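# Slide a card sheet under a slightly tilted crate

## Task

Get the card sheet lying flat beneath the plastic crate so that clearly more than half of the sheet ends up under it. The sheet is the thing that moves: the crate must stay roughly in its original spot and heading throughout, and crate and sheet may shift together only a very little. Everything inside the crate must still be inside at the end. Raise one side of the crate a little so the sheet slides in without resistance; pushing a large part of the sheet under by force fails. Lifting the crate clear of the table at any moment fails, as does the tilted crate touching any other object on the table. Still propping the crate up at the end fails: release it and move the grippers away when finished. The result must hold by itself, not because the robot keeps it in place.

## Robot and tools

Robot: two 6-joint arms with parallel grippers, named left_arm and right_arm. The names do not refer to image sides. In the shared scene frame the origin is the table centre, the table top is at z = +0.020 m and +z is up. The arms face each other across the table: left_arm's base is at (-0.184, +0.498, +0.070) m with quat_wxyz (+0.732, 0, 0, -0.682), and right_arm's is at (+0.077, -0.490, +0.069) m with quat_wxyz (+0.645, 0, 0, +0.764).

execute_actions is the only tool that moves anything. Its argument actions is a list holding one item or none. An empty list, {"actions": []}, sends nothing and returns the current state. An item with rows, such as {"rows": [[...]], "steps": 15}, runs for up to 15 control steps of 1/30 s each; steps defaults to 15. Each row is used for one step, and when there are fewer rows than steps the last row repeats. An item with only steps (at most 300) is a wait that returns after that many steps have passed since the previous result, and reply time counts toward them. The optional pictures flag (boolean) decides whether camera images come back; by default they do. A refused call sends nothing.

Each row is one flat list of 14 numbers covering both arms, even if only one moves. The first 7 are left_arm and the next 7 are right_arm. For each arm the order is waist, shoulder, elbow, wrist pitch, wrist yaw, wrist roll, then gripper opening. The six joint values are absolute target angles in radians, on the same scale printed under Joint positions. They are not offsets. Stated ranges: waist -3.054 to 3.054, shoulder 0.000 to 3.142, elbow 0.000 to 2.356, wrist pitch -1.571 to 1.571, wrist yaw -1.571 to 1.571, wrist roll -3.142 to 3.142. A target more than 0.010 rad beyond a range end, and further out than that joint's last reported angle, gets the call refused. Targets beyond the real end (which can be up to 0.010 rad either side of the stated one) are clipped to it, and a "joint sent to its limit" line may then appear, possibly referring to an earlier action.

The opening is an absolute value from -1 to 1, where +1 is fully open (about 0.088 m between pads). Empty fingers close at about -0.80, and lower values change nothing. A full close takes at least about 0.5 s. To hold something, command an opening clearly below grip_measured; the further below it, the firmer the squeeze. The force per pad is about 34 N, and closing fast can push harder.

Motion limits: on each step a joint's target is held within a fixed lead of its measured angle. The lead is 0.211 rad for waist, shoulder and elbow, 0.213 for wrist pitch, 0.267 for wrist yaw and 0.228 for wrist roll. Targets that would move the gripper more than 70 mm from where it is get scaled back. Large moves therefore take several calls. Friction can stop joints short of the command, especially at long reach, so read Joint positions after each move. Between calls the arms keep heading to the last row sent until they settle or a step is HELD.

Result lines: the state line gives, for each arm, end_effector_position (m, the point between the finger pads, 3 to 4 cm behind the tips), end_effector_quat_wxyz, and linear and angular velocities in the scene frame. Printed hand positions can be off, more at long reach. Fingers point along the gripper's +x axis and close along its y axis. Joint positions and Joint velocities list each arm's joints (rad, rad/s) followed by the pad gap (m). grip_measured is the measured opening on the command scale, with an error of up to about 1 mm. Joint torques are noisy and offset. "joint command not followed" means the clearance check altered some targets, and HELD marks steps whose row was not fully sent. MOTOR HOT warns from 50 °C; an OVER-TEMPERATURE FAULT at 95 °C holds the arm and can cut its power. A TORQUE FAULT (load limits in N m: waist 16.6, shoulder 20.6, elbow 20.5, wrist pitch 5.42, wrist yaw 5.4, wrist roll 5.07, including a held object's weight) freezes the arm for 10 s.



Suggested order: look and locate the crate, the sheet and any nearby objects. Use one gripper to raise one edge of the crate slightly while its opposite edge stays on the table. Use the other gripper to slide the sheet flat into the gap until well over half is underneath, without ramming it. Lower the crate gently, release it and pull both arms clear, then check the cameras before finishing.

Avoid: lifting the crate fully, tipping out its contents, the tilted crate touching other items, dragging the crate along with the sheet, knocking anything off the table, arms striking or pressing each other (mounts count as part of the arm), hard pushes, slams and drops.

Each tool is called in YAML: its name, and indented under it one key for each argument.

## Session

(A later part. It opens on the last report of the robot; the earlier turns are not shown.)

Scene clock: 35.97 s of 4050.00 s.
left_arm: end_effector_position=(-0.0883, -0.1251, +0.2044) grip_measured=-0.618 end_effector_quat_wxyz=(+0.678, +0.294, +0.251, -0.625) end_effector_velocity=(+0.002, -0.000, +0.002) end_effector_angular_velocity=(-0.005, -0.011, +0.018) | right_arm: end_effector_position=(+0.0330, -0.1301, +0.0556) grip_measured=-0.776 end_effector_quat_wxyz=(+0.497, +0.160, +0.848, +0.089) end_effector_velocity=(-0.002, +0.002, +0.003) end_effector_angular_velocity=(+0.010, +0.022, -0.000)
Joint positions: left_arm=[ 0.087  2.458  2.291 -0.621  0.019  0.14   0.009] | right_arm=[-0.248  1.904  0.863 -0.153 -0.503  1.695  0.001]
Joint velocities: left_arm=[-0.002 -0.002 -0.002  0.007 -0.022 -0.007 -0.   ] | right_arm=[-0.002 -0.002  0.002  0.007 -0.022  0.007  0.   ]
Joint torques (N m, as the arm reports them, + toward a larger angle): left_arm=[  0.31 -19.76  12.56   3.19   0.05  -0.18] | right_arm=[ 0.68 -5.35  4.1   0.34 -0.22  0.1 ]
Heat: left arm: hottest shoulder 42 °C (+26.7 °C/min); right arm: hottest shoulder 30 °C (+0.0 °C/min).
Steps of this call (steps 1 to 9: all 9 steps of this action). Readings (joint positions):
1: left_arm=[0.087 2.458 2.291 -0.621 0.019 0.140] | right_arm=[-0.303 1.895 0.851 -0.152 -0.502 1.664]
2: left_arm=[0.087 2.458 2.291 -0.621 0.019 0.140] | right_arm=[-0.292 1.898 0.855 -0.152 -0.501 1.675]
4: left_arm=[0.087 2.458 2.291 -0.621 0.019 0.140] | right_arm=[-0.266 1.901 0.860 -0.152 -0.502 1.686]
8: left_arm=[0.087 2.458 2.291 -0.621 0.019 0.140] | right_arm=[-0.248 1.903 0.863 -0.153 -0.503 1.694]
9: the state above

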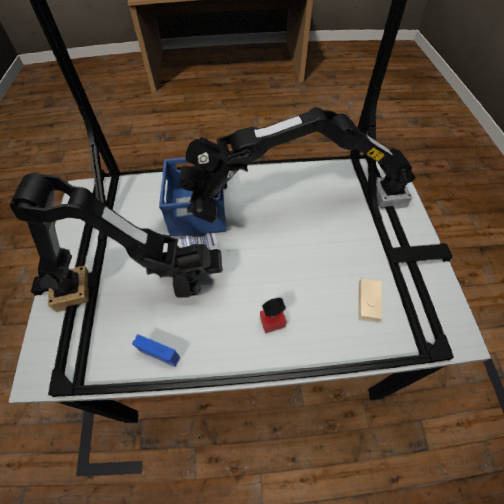

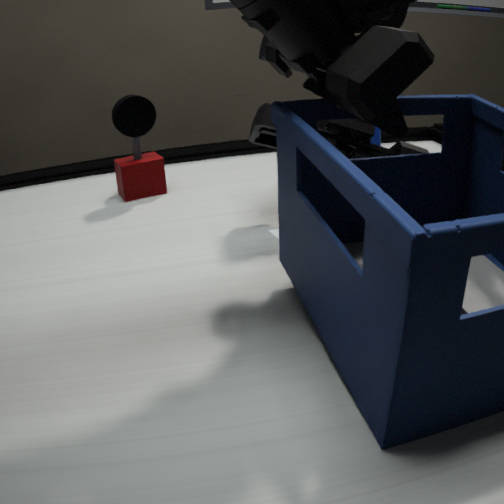

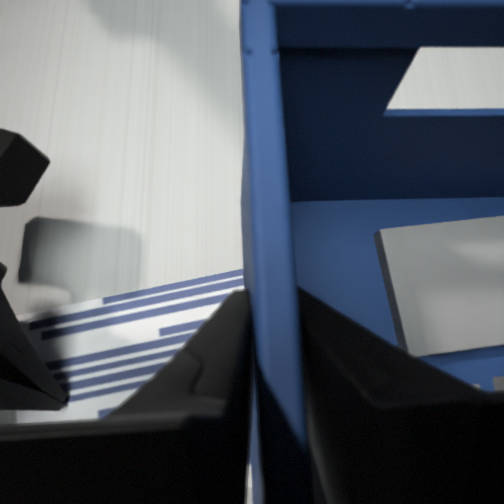

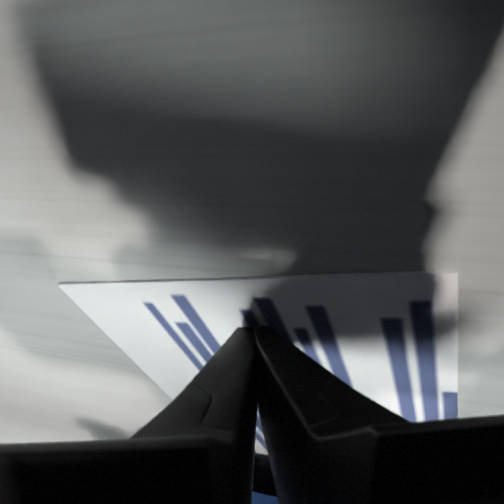

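execute_actions:
  actions:
    - {"rows":[[0.09,2.385,2.345,-0.595,0.02,0.135,-1,-0.18,1.945,0.885,-0.16,-0.53,1.76,-1]],"steps":8}
  pictures: false

execute_actions:
  actions:
    - {"rows":[[0.09,2.385,2.345,-0.595,0.02,0.135,-1,-0.13,1.975,0.905,-0.16,-0.57,1.82,-1]],"steps":8}
  pictures: false

execute_actions:
  actions:
    - {"rows":[[0.09,2.385,2.345,-0.595,0.02,0.135,-1,-0.095,2.01,0.925,-0.155,-0.62,1.87,-1]],"steps":10}

Scene clock: 39.17 s of 4050.00 s.
left_arm: end_effector_position=(-0.0887, -0.1254, +0.2068) grip_measured=-0.617 end_effector_quat_wxyz=(+0.678, +0.293, +0.249, -0.626) end_effector_velocity=(-0.003, +0.000, +0.001) end_effector_angular_velocity=(+0.001, +0.011, -0.002) | right_arm: end_effector_position=(+0.0075, -0.1297, +0.0556) grip_measured=-0.776 end_effector_quat_wxyz=(+0.479, +0.145, +0.862, +0.079) end_effector_velocity=(-0.002, -0.005, -0.005) end_effector_angular_velocity=(-0.043, +0.015, -0.013)
Joint positions: left_arm=[ 0.086  2.455  2.293 -0.621  0.019  0.14   0.009] | right_arm=[-0.186  1.923  0.882 -0.155 -0.529  1.753  0.001]
Joint velocities: left_arm=[-0.002 -0.002  0.002 -0.007  0.007 -0.007 -0.   ] | right_arm=[ 0.002  0.012  0.002 -0.022 -0.007  0.022 -0.   ]
Joint torques (N m, as the arm reports them, + toward a larger angle): left_arm=[  0.33 -19.46  12.35   3.2    0.04  -0.17] | right_arm=[ 0.53 -5.53  4.08  0.48 -0.31  0.11]
Heat: left arm: hottest shoulder 45 °C (+29.1 °C/min); right arm: hottest shoulder 30 °C (+0.0 °C/min).
Steps of this call (steps 1 to 15: the robot went on to your last target; steps 16 to 88: nothing new was sent; steps 89 to 96: all 8 steps of this action). Readings (joint positions):
89: left_arm=[0.086 2.455 2.293 -0.621 0.019 0.140] | right_arm=[-0.243 1.908 0.867 -0.155 -0.505 1.713]
90: left_arm=[0.086 2.455 2.293 -0.621 0.019 0.140] | right_arm=[-0.231 1.912 0.873 -0.155 -0.512 1.727]
92: left_arm=[0.086 2.455 2.293 -0.621 0.019 0.140] | right_arm=[-0.205 1.919 0.879 -0.155 -0.524 1.742]
96: the state above

Scene clock: 39.43 s of 4050.00 s.
left_arm: end_effector_position=(-0.0887, -0.1254, +0.2069) grip_measured=-0.617 end_effector_quat_wxyz=(+0.678, +0.293, +0.249, -0.626) end_effector_velocity=(-0.001, +0.001, -0.001) end_effector_angular_velocity=(+0.007, +0.001, +0.008) | right_arm: end_effector_position=(-0.0149, -0.1301, +0.0547) grip_measured=-0.776 end_effector_quat_wxyz=(+0.456, +0.131, +0.878, +0.063) end_effector_velocity=(-0.005, -0.002, -0.003) end_effector_angular_velocity=(-0.038, +0.031, -0.013)
Joint positions: left_arm=[ 0.086  2.455  2.294 -0.621  0.019  0.14   0.009] | right_arm=[-0.139  1.95   0.904 -0.155 -0.571  1.813  0.001]
Joint velocities: left_arm=[-0.002 -0.002 -0.002 -0.007 -0.007 -0.007 -0.   ] | right_arm=[ 0.007  0.017  0.007 -0.007 -0.022  0.037 -0.   ]
Joint torques (N m, as the arm reports them, + toward a larger angle): left_arm=[  0.35 -19.46  12.36   3.2    0.04  -0.17] | right_arm=[ 0.7  -5.28  3.85  0.48 -0.24  0.08]
Heat: left arm: hottest shoulder 46 °C (+30.4 °C/min); right arm: hottest shoulder 30 °C (+0.0 °C/min).
Steps of this call (steps 1 to 8: all 8 steps of this action). Readings (joint positions):
1: left_arm=[0.086 2.455 2.293 -0.621 0.019 0.140] | right_arm=[-0.184 1.928 0.886 -0.156 -0.536 1.769]
2: left_arm=[0.086 2.455 2.293 -0.621 0.019 0.140] | right_arm=[-0.175 1.935 0.892 -0.156 -0.547 1.784]
4: left_arm=[0.086 2.455 2.293 -0.621 0.019 0.140] | right_arm=[-0.155 1.945 0.900 -0.155 -0.562 1.801]
8: the state above

Scene clock: 39.77 s of 4050.00 s.
left_arm: end_effector_position=(-0.0887, -0.1254, +0.2072) grip_measured=-0.617 end_effector_quat_wxyz=(+0.678, +0.293, +0.249, -0.626) end_effector_velocity=(+0.002, +0.002, -0.001) end_effector_angular_velocity=(+0.008, +0.001, +0.029) | right_arm: end_effector_position=(-0.0335, -0.1302, +0.0536) grip_measured=-0.776 end_effector_quat_wxyz=(+0.431, +0.120, +0.893, +0.044) end_effector_velocity=(-0.003, -0.002, +0.001) end_effector_angular_velocity=(-0.010, +0.032, +0.016)
Joint positions: left_arm=[ 0.086  2.455  2.294 -0.621  0.019  0.14   0.009] | right_arm=[-0.106  1.982  0.927 -0.151 -0.623  1.866  0.001]
Joint velocities: left_arm=[-0.002 -0.002 -0.002 -0.007 -0.022 -0.022 -0.   ] | right_arm=[-0.002  0.007  0.002 -0.007 -0.037 -0.007  0.   ]
Joint torques (N m, as the arm reports them, + toward a larger angle): left_arm=[  0.37 -19.44  12.33   3.19   0.05  -0.17] | right_arm=[ 1.02 -5.05  3.58  0.51 -0.22  0.1 ]
Heat: left arm: hottest shoulder 46 °C (+30.2 °C/min); right arm: hottest shoulder 30 °C (+0.0 °C/min).
Steps of this call (steps 1 to 10: all 10 steps of this action). Readings (joint positions):
1: left_arm=[0.086 2.455 2.294 -0.621 0.019 0.140] | right_arm=[-0.137 1.956 0.908 -0.155 -0.580 1.827]
2: left_arm=[0.086 2.455 2.294 -0.621 0.019 0.140] | right_arm=[-0.131 1.964 0.913 -0.154 -0.596 1.840]
4: left_arm=[0.086 2.455 2.294 -0.621 0.019 0.140] | right_arm=[-0.117 1.975 0.922 -0.151 -0.613 1.854]
8: left_arm=[0.086 2.455 2.294 -0.621 0.019 0.140] | right_arm=[-0.106 1.982 0.926 -0.151 -0.622 1.864]
10: the state above

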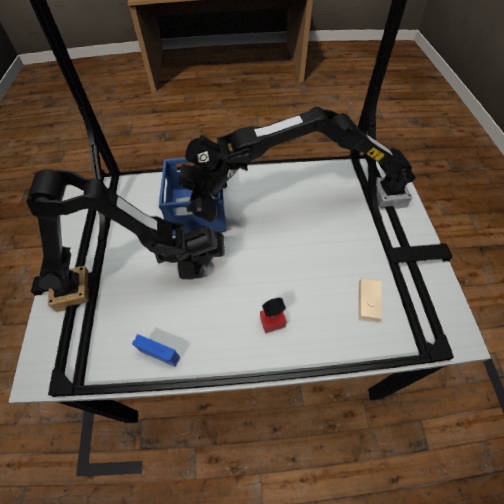

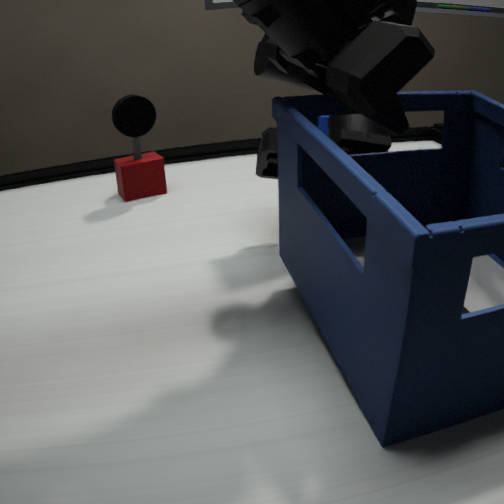

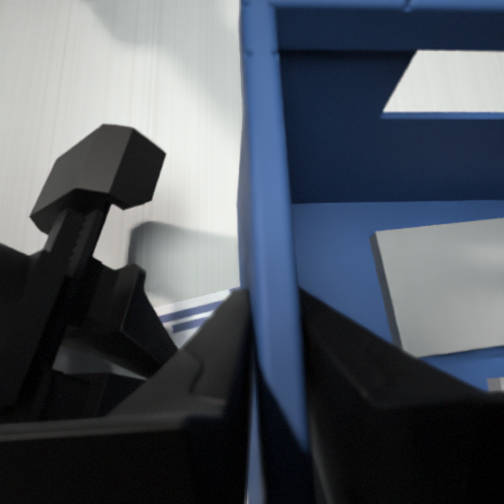

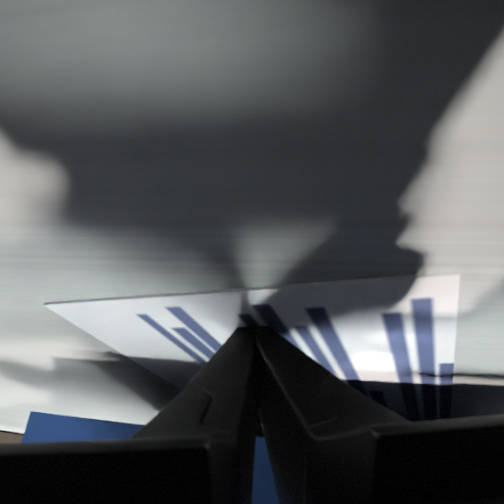

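execute_actions:
  actions:
    - {"rows":[[0.09,2.385,2.345,-0.595,0.02,0.135,-1,-0.055,2.01,0.925,-0.155,-0.63,1.87,-1]],"steps":9}
  pictures: false

execute_actions:
  actions:
    - {"rows":[[0.09,2.385,2.345,-0.595,0.02,0.135,-1,-0.07,1.945,0.935,-0.155,-0.63,1.87,-1]],"steps":9}
  pictures: false

execute_actions:
  actions:
    - {"rows":[[0.095,2.415,2.33,-0.595,0.02,0.135,-1,-0.35,1.91,0.935,-0.155,-0.63,1.87,-1]],"steps":12}
  pictures: false

execute_actions:
  actions:
    - {"rows":[[0.105,2.44,2.315,-0.595,0.03,0.125,-1,-0.55,1.4,0.8,-0.3,-0.63,1.87,-1]]}
  pictures: false

execute_actions:
  actions:
    - {"rows":[[0.115,2.465,2.3,-0.6,0.04,0.115,-1,-0.55,1.0,0.7,-0.3,-0.63,1.87,-1]]}

Scene clock: 47.40 s of 4050.00 s.
left_arm: end_effector_position=(-0.0890, -0.1256, +0.2085) grip_measured=-0.617 end_effector_quat_wxyz=(+0.679, +0.292, +0.248, -0.627) end_effector_velocity=(-0.000, -0.002, +0.001) end_effector_angular_velocity=(-0.007, -0.001, +0.008) | right_arm: end_effector_position=(-0.0498, -0.1353, +0.0537) grip_measured=-0.776 end_effector_quat_wxyz=(+0.425, +0.100, +0.898, +0.052) end_effector_velocity=(+0.001, +0.004, +0.001) end_effector_angular_velocity=(+0.027, -0.006, +0.000)
Joint positions: left_arm=[ 0.086  2.453  2.295 -0.62   0.02   0.14   0.009] | right_arm=[-0.064  1.986  0.928 -0.15  -0.634  1.868  0.001]
Joint velocities: left_arm=[-0.002  0.002  0.002  0.007 -0.007 -0.007 -0.   ] | right_arm=[-0.002 -0.002 -0.002  0.022  0.007 -0.007 -0.   ]
Joint torques (N m, as the arm reports them, + toward a larger angle): left_arm=[  0.38 -19.25  12.25   3.17   0.02  -0.17] | right_arm=[ 0.82 -5.43  3.46  0.42 -0.22  0.06]
Heat: left arm: hottest shoulder 52 °C (+32.9 °C/min); right arm: hottest shoulder 30 °C (+0.0 °C/min). Fold the left arm in close to its base before you think long.
MOTOR HOT: a motor of the left arm reached 50 °C. Now the hottest motor of the left arm, joint 2 (shoulder), reports 52 °C. The temperature limit of the motors' drives, at which the controller stops that arm, is 95 °C. To cool a motor, set the load down, stop pushing, or move to a pose that needs little force.
Steps of this call (steps 1 to 15: the robot went on to your last target; steps 16 to 220: nothing new was sent; steps 221 to 229: all 9 steps of this action). Readings (joint positions):
221: left_arm=[0.086 2.453 2.295 -0.620 0.020 0.140] | right_arm=[-0.102 1.984 0.928 -0.150 -0.628 1.867]
222: left_arm=[0.086 2.453 2.295 -0.620 0.020 0.140] | right_arm=[-0.094 1.984 0.928 -0.150 -0.628 1.868]
224: left_arm=[0.086 2.453 2.295 -0.620 0.020 0.140] | right_arm=[-0.078 1.985 0.928 -0.150 -0.633 1.868]
228: left_arm=[0.086 2.453 2.295 -0.620 0.020 0.140] | right_arm=[-0.064 1.986 0.928 -0.150 -0.634 1.868]
229: the state above

Scene clock: 47.70 s of 4050.00 s.
left_arm: end_effector_position=(-0.0890, -0.1256, +0.2085) grip_measured=-0.617 end_effector_quat_wxyz=(+0.679, +0.292, +0.248, -0.627) end_effector_velocity=(+0.001, +0.004, -0.003) end_effector_angular_velocity=(+0.022, +0.004, +0.029) | right_arm: end_effector_position=(-0.0488, -0.1325, +0.0629) grip_measured=-0.776 end_effector_quat_wxyz=(+0.424, +0.106, +0.898, +0.061) end_effector_velocity=(+0.004, -0.001, +0.008) end_effector_angular_velocity=(-0.003, +0.009, -0.015)
Joint positions: left_arm=[ 0.086  2.453  2.295 -0.62   0.02   0.14   0.009] | right_arm=[-0.067  1.958  0.929 -0.155 -0.632  1.868  0.001]
Joint velocities: left_arm=[-0.002 -0.002 -0.002 -0.022 -0.022 -0.022 -0.   ] | right_arm=[-0.012 -0.027 -0.002 -0.022 -0.007  0.007 -0.   ]
Joint torques (N m, as the arm reports them, + toward a larger angle): left_arm=[  0.39 -19.24  12.25   3.14   0.02  -0.16] | right_arm=[-0.26 -9.88  4.6   0.86 -0.33  0.08]
Heat: left arm: hottest shoulder 53 °C (+34.0 °C/min); right arm: hottest shoulder 30 °C (+0.0 °C/min). Fold the left arm in close to its base before you think long.
MOTOR HOT: still on. Now the hottest motor of the left arm, joint 2 (shoulder), reports 53 °C; a drive's own limit is 95 °C.
Steps of this call (steps 1 to 9: all 9 steps of this action). Readings (joint positions):
1: left_arm=[0.086 2.453 2.295 -0.620 0.020 0.140] | right_arm=[-0.064 1.981 0.929 -0.150 -0.635 1.868]
2: left_arm=[0.086 2.453 2.295 -0.620 0.020 0.140] | right_arm=[-0.064 1.977 0.929 -0.153 -0.633 1.868]
4: left_arm=[0.086 2.453 2.295 -0.620 0.020 0.140] | right_arm=[-0.065 1.970 0.929 -0.155 -0.632 1.868]
8: left_arm=[0.086 2.453 2.295 -0.620 0.020 0.140] | right_arm=[-0.067 1.959 0.929 -0.155 -0.632 1.868]
9: the state above

Scene clock: 48.10 s of 4050.00 s.
left_arm: end_effector_position=(-0.0888, -0.1256, +0.2083) grip_measured=-0.617 end_effector_quat_wxyz=(+0.679, +0.292, +0.248, -0.627) end_effector_velocity=(+0.001, +0.002, +0.002) end_effector_angular_velocity=(+0.003, +0.001, +0.029) | right_arm: end_effector_position=(+0.0588, -0.1072, +0.0755) grip_measured=-0.776 end_effector_quat_wxyz=(+0.429, +0.242, +0.870, +0.017) end_effector_velocity=(-0.026, -0.001, +0.001) end_effector_angular_velocity=(+0.002, +0.022, +0.065)
Joint positions: left_arm=[ 0.086  2.454  2.295 -0.62   0.02   0.14   0.009] | right_arm=[-0.353  1.922  0.93  -0.154 -0.627  1.868  0.001]
Joint velocities: left_arm=[-0.002 -0.007 -0.002 -0.007 -0.022 -0.022 -0.   ] | right_arm=[ 0.061  0.002 -0.002  0.007 -0.022  0.007 -0.   ]
Joint torques (N m, as the arm reports them, + toward a larger angle): left_arm=[  0.84 -15.95  10.66   3.14   0.    -0.16] | right_arm=[ 0.04 -9.85  4.72  0.84 -0.51  0.07]
Heat: left arm: hottest shoulder 53 °C (+33.7 °C/min); right arm: hottest shoulder 30 °C (+0.0 °C/min). Fold the left arm in close to its base before you think long.
MOTOR HOT: still on. Now the hottest motor of the left arm, joint 2 (shoulder), reports 53 °C; a drive's own limit is 95 °C.
Steps of this call (steps 1 to 12: all 12 steps of this action). Readings (joint positions):
1: left_arm=[0.086 2.453 2.295 -0.620 0.020 0.140] | right_arm=[-0.080 1.954 0.929 -0.156 -0.639 1.868]
2: left_arm=[0.086 2.453 2.295 -0.620 0.020 0.140] | right_arm=[-0.115 1.949 0.929 -0.157 -0.640 1.868]
4: left_arm=[0.086 2.453 2.295 -0.620 0.020 0.140] | right_arm=[-0.213 1.938 0.929 -0.155 -0.635 1.868]
8: left_arm=[0.086 2.454 2.295 -0.620 0.020 0.140] | right_arm=[-0.350 1.922 0.930 -0.155 -0.626 1.868]
12: the state above

Scene clock: 48.60 s of 4050.00 s.
left_arm: end_effector_position=(-0.0817, -0.1256, +0.1972) grip_measured=-0.618 end_effector_quat_wxyz=(+0.679, +0.287, +0.261, -0.624) end_effector_velocity=(+0.000, +0.002, -0.006) end_effector_angular_velocity=(+0.014, +0.023, +0.013) | right_arm: end_effector_position=(+0.1183, -0.1489, +0.1962) grip_measured=-0.776 end_effector_quat_wxyz=(+0.425, +0.373, +0.820, +0.087) end_effector_velocity=(-0.004, -0.015, -0.020) end_effector_angular_velocity=(-0.074, +0.020, -0.002)
Joint positions: left_arm=[ 0.101  2.472  2.291 -0.613  0.034  0.126  0.009] | right_arm=[-0.55   1.413  0.812 -0.298 -0.631  1.868  0.001]
Joint velocities: left_arm=[ 0.002  0.002 -0.007 -0.007  0.007 -0.022 -0.   ] | right_arm=[-0.002 -0.002 -0.046 -0.037  0.007 -0.007  0.   ]
Joint torques (N m, as the arm reports them, + toward a larger angle): left_arm=[  0.36 -15.22   9.33   2.61  -0.13  -0.02] | right_arm=[ 0.04 -7.23  4.54  1.12 -0.3   0.05]
Heat: left arm: hottest shoulder 53 °C (+33.3 °C/min); right arm: hottest shoulder 30 °C (+0.0 °C/min). Fold the left arm in close to its base before you think long.
MOTOR HOT: still on. Now the hottest motor of the left arm, joint 2 (shoulder), reports 53 °C; a drive's own limit is 95 °C.
Steps of this call (steps 1 to 15: all 15 steps of this action). Readings (joint positions):
1: left_arm=[0.087 2.457 2.294 -0.620 0.021 0.139] | right_arm=[-0.363 1.896 0.916 -0.171 -0.632 1.869]
2: left_arm=[0.088 2.459 2.294 -0.618 0.025 0.138] | right_arm=[-0.396 1.853 0.889 -0.216 -0.633 1.869]
4: left_arm=[0.093 2.464 2.293 -0.615 0.033 0.131] | right_arm=[-0.485 1.740 0.835 -0.266 -0.629 1.869]
8: left_arm=[0.099 2.470 2.292 -0.613 0.034 0.127] | right_arm=[-0.551 1.521 0.815 -0.286 -0.626 1.868]
15: the state above

Scene clock: 49.10 s of 4050.00 s.
left_arm: end_effector_position=(-0.0747, -0.1234, +0.1822) grip_measured=-0.618 end_effector_quat_wxyz=(+0.678, +0.288, +0.277, -0.617) end_effector_velocity=(-0.002, -0.002, +0.007) end_effector_angular_velocity=(-0.017, -0.003, -0.013) | right_arm: end_effector_position=(+0.1021, -0.1899, +0.2753) grip_measured=-0.776 end_effector_quat_wxyz=(+0.414, +0.424, +0.775, +0.221) end_effector_velocity=(-0.001, -0.006, +0.002) end_effector_angular_velocity=(+0.006, -0.003, +0.002)
Joint positions: left_arm=[ 0.114  2.49   2.282 -0.613  0.041  0.115  0.009] | right_arm=[-0.55   1.01   0.712 -0.299 -0.63   1.869  0.001]
Joint velocities: left_arm=[-0.002 -0.007  0.002  0.007  0.007  0.007 -0.   ] | right_arm=[-0.007 -0.032 -0.007 -0.022 -0.007 -0.007 -0.   ]
Joint torques (N m, as the arm reports them, + toward a larger angle): left_arm=[  0.07 -14.54   8.73   2.09  -0.03   0.04] | right_arm=[ 0.01 -4.5   4.88  1.39 -0.23  0.02]
Heat: left arm: hottest shoulder 53 °C (+33.0 °C/min); right arm: hottest shoulder 30 °C (+0.0 °C/min). Fold the left arm in close to its base before you think long.
MOTOR HOT: still on. Now the hottest motor of the left arm, joint 2 (shoulder), reports 53 °C; a drive's own limit is 95 °C.
Steps of this call (steps 1 to 15: all 15 steps of this action). Readings (joint positions):
1: left_arm=[0.101 2.475 2.290 -0.613 0.035 0.126] | right_arm=[-0.550 1.382 0.794 -0.292 -0.628 1.868]
2: left_arm=[0.103 2.477 2.289 -0.613 0.037 0.124] | right_arm=[-0.550 1.335 0.765 -0.301 -0.625 1.868]
4: left_arm=[0.107 2.481 2.287 -0.613 0.040 0.119] | right_arm=[-0.550 1.215 0.724 -0.309 -0.627 1.869]
8: left_arm=[0.114 2.490 2.282 -0.612 0.042 0.114] | right_arm=[-0.550 1.039 0.716 -0.293 -0.630 1.869]
15: the state above

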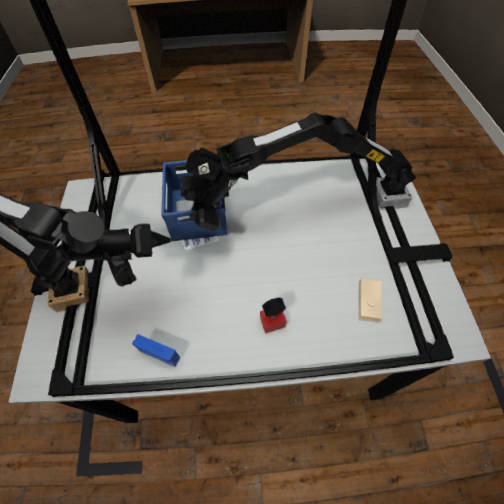

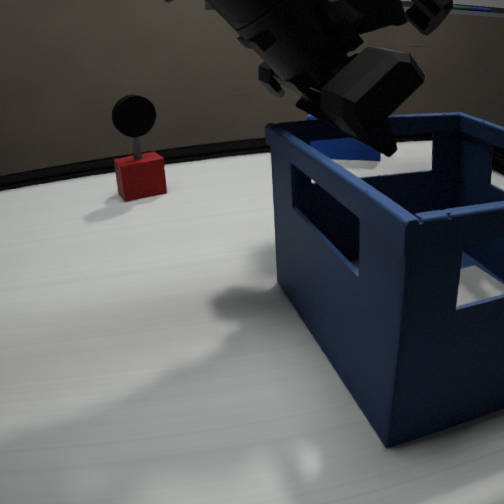

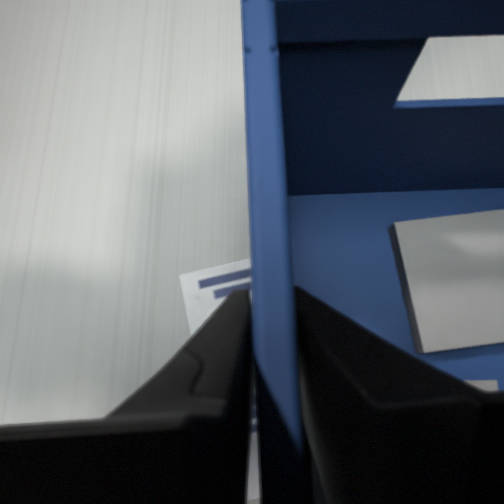

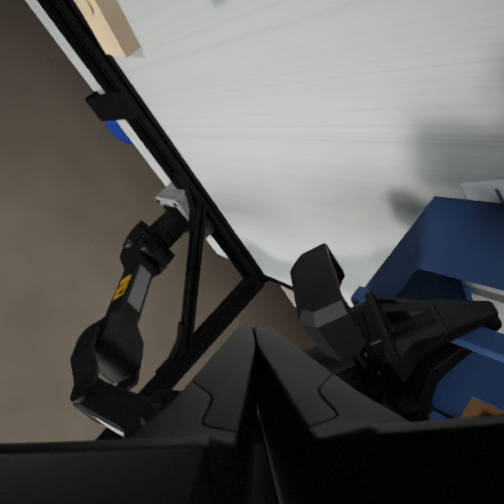

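execute_actions:
  actions:
    - {"rows":[[0.115,2.5,2.28,-0.61,0.04,0.115,-1,-0.55,1.0,0.7,-0.3,-0.63,1.87,-1]],"steps":8}
  pictures: false

execute_actions:
  actions:
    - {"rows":[[0.115,2.5,2.28,-0.61,0.04,0.115,0.2,-0.55,1.0,0.7,-0.3,-0.63,1.87,-1]],"steps":10}
  pictures: false

execute_actions:
  actions:
    - {"rows":[[0.115,2.15,2.28,-0.61,0.04,0.115,0.2,-0.55,1.0,0.7,-0.3,-0.63,1.87,-1]]}
  pictures: false

execute_actions:
  actions:
    - {"rows":[[0.115,1.45,1.6,-0.61,0.04,0.115,0.2,-0.55,1.0,0.7,-0.3,-0.63,1.87,-1]]}

Scene clock: 54.03 s of 4050.00 s.
left_arm: end_effector_position=(-0.0745, -0.1229, +0.1760) grip_measured=-0.618 end_effector_quat_wxyz=(+0.676, +0.291, +0.281, -0.616) end_effector_velocity=(-0.001, +0.002, -0.006) end_effector_angular_velocity=(+0.018, -0.007, -0.003) | right_arm: end_effector_position=(+0.1019, -0.1904, +0.2759) grip_measured=-0.776 end_effector_quat_wxyz=(+0.414, +0.424, +0.774, +0.222) end_effector_velocity=(-0.003, -0.003, -0.002) end_effector_angular_velocity=(-0.012, +0.004, +0.012)
Joint positions: left_arm=[ 0.114  2.498  2.279 -0.613  0.041  0.115  0.009] | right_arm=[-0.55   1.006  0.711 -0.299 -0.63   1.869  0.001]
Joint velocities: left_arm=[-0.002  0.002 -0.007 -0.007 -0.007  0.007 -0.   ] | right_arm=[ 0.002 -0.007 -0.002 -0.022 -0.007 -0.007 -0.   ]
Joint torques (N m, as the arm reports them, + toward a larger angle): left_arm=[  0.07 -11.63   6.87   1.35  -0.03   0.04] | right_arm=[ 0.01 -4.39  4.95  1.41 -0.24  0.01]
Heat: left arm: hottest shoulder 53 °C (+30.0 °C/min); right arm: hottest shoulder 30 °C (+0.0 °C/min). Fold the left arm in close to its base before you think long.
MOTOR HOT: still on. Now the hottest motor of the left arm, joint 2 (shoulder), reports 53 °C; a drive's own limit is 95 °C.
Steps of this call (steps 1 to 15: the robot went on to your last target; steps 16 to 140: nothing new was sent; steps 141 to 148: all 8 steps of this action). Readings (joint positions):
141: left_arm=[0.114 2.495 2.280 -0.613 0.041 0.115] | right_arm=[-0.550 1.006 0.711 -0.299 -0.630 1.869]
142: left_arm=[0.114 2.496 2.279 -0.613 0.041 0.115] | right_arm=[-0.550 1.006 0.711 -0.299 -0.630 1.869]
144: left_arm=[0.114 2.497 2.279 -0.613 0.041 0.115] | right_arm=[-0.550 1.006 0.711 -0.299 -0.630 1.869]
148: the state above

Scene clock: 54.37 s of 4050.00 s.
left_arm: end_effector_position=(-0.0744, -0.1232, +0.1762) grip_measured=+0.183 end_effector_quat_wxyz=(+0.676, +0.291, +0.281, -0.616) end_effector_velocity=(-0.001, +0.005, -0.005) end_effector_angular_velocity=(+0.027, +0.005, +0.008) | right_arm: end_effector_position=(+0.1019, -0.1904, +0.2759) grip_measured=-0.776 end_effector_quat_wxyz=(+0.414, +0.424, +0.774, +0.222) end_effector_velocity=(-0.000, -0.000, -0.000) end_effector_angular_velocity=(+0.006, -0.024, +0.020)
Joint positions: left_arm=[ 0.114  2.498  2.279 -0.611  0.041  0.115  0.048] | right_arm=[-0.55   1.006  0.711 -0.299 -0.63   1.869  0.001]
Joint velocities: left_arm=[-0.002 -0.002 -0.007 -0.022 -0.007 -0.007  0.106] | right_arm=[-0.002  0.002  0.002 -0.007 -0.007 -0.037 -0.   ]
Joint torques (N m, as the arm reports them, + toward a larger angle): left_arm=[  0.08 -11.56   6.88   1.2   -0.03   0.03] | right_arm=[ 0.03 -4.39  4.97  1.41 -0.24  0.01]
Heat: left arm: hottest shoulder 53 °C (+29.8 °C/min); right arm: hottest shoulder 30 °C (+0.0 °C/min). Fold the left arm in close to its base before you think long.
MOTOR HOT: still on. Now the hottest motor of the left arm, joint 2 (shoulder), reports 53 °C; a drive's own limit is 95 °C.
Steps of this call (steps 1 to 10: all 10 steps of this action). Readings (joint positions):
1: left_arm=[0.114 2.498 2.279 -0.613 0.041 0.115] | right_arm=[-0.550 1.006 0.711 -0.299 -0.630 1.869]
2: left_arm=[0.114 2.498 2.279 -0.613 0.041 0.115] | right_arm=[-0.550 1.006 0.711 -0.299 -0.630 1.869]
4: left_arm=[0.114 2.498 2.279 -0.613 0.041 0.115] | right_arm=[-0.550 1.006 0.711 -0.299 -0.630 1.869]
8: left_arm=[0.114 2.498 2.279 -0.611 0.041 0.115] | right_arm=[-0.550 1.006 0.711 -0.299 -0.630 1.869]
10: the state above

Scene clock: 54.87 s of 4050.00 s.
left_arm: end_effector_position=(-0.0804, -0.0909, +0.3710) grip_measured=+0.200 end_effector_quat_wxyz=(+0.722, +0.197, +0.158, -0.644) end_effector_velocity=(-0.015, +0.076, +0.297) end_effector_angular_velocity=(-0.550, -0.100, +0.008) | right_arm: end_effector_position=(+0.1019, -0.1904, +0.2759) grip_measured=-0.776 end_effector_quat_wxyz=(+0.414, +0.424, +0.774, +0.222) end_effector_velocity=(-0.002, -0.001, -0.001) end_effector_angular_velocity=(-0.007, +0.013, +0.005)
Joint positions: left_arm=[ 0.114  2.172  2.276 -0.608  0.041  0.115  0.049] | right_arm=[-0.55   1.006  0.711 -0.299 -0.63   1.869  0.001]
Joint velocities: left_arm=[-0.002 -0.418  0.12   0.022 -0.007 -0.007  0.   ] | right_arm=[ 0.002 -0.002 -0.002 -0.007 -0.007  0.007 -0.   ]
Joint torques (N m, as the arm reports them, + toward a larger angle): left_arm=[ 0.06 -9.08  6.34  1.21 -0.03  0.04] | right_arm=[ 0.04 -4.37  4.97  1.4  -0.24  0.02]
Heat: left arm: hottest shoulder 53 °C (+29.5 °C/min); right arm: hottest shoulder 30 °C (+0.0 °C/min). Fold the left arm in close to its base before you think long.
MOTOR HOT: still on. Now the hottest motor of the left arm, joint 2 (shoulder), reports 53 °C; a drive's own limit is 95 °C.
Steps of this call (steps 1 to 15: all 15 steps of this action). Readings (joint positions):
1: left_arm=[0.114 2.487 2.278 -0.612 0.041 0.115] | right_arm=[-0.550 1.006 0.711 -0.299 -0.630 1.869]
2: left_arm=[0.114 2.474 2.272 -0.617 0.041 0.115] | right_arm=[-0.550 1.006 0.711 -0.299 -0.630 1.869]
4: left_arm=[0.114 2.441 2.265 -0.619 0.041 0.115] | right_arm=[-0.550 1.006 0.711 -0.299 -0.630 1.869]
8: left_arm=[0.114 2.341 2.265 -0.615 0.041 0.115] | right_arm=[-0.550 1.006 0.711 -0.299 -0.630 1.869]
15: the state above

Scene clock: 55.37 s of 4050.00 s.
left_arm: end_effector_position=(-0.1127, +0.0816, +0.4405) grip_measured=+0.200 end_effector_quat_wxyz=(+0.728, +0.180, +0.137, -0.647) end_effector_velocity=(-0.023, +0.112, +0.153) end_effector_angular_velocity=(-0.399, -0.051, +0.000) | right_arm: end_effector_position=(+0.1019, -0.1904, +0.2759) grip_measured=-0.776 end_effector_quat_wxyz=(+0.414, +0.424, +0.774, +0.222) end_effector_velocity=(-0.001, -0.003, -0.003) end_effector_angular_velocity=(-0.017, +0.006, +0.007)
Joint positions: left_arm=[ 0.114  1.47   1.632 -0.609  0.041  0.115  0.049] | right_arm=[-0.55   1.006  0.711 -0.299 -0.63   1.869  0.001]
Joint velocities: left_arm=[-0.002 -0.442 -0.076  0.037  0.007 -0.022 -0.   ] | right_arm=[-0.002 -0.002 -0.002 -0.022 -0.007 -0.007 -0.   ]
Joint torques (N m, as the arm reports them, + toward a larger angle): left_arm=[ 0.05 -3.83  4.3   1.35 -0.03  0.03] | right_arm=[ 0.02 -4.35  4.98  1.41 -0.24  0.02]
Heat: left arm: hottest shoulder 52 °C (+28.2 °C/min); right arm: hottest shoulder 30 °C (+0.0 °C/min). Fold the left arm in close to its base before you think long.
MOTOR HOT: still on. Now the hottest motor of the left arm, joint 2 (shoulder), reports 52 °C; a drive's own limit is 95 °C.
Steps of this call (steps 1 to 15: all 15 steps of this action). Readings (joint positions):
1: left_arm=[0.114 2.127 2.240 -0.590 0.041 0.115] | right_arm=[-0.550 1.006 0.711 -0.299 -0.630 1.869]
2: left_arm=[0.114 2.075 2.180 -0.608 0.041 0.115] | right_arm=[-0.550 1.006 0.711 -0.299 -0.630 1.869]
4: left_arm=[0.114 1.968 2.057 -0.614 0.041 0.115] | right_arm=[-0.550 1.006 0.711 -0.299 -0.630 1.869]
8: left_arm=[0.114 1.744 1.821 -0.611 0.041 0.115] | right_arm=[-0.550 1.006 0.711 -0.299 -0.630 1.869]
15: the state above

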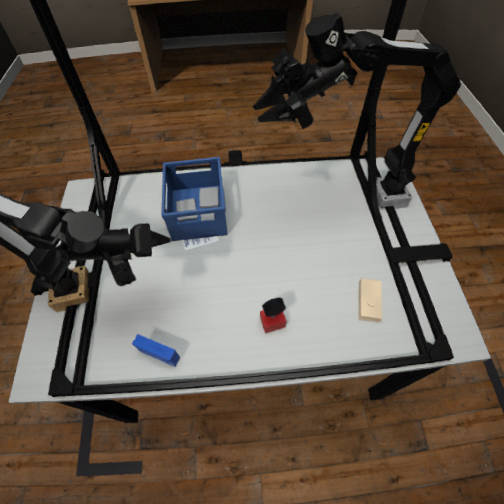

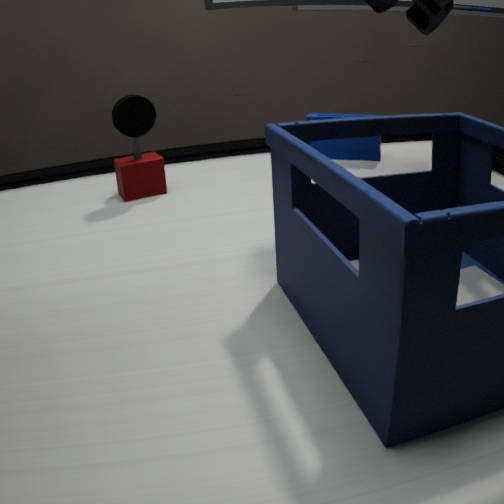

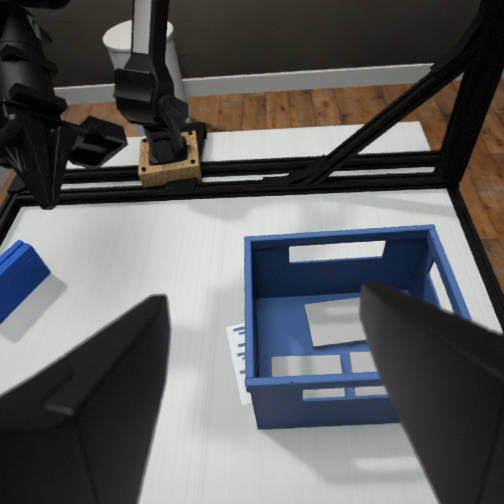

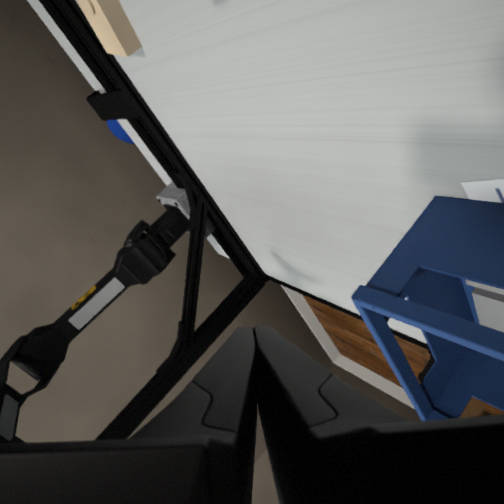

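finished_scene:
  scene: 2

The scene is finished: the task was done.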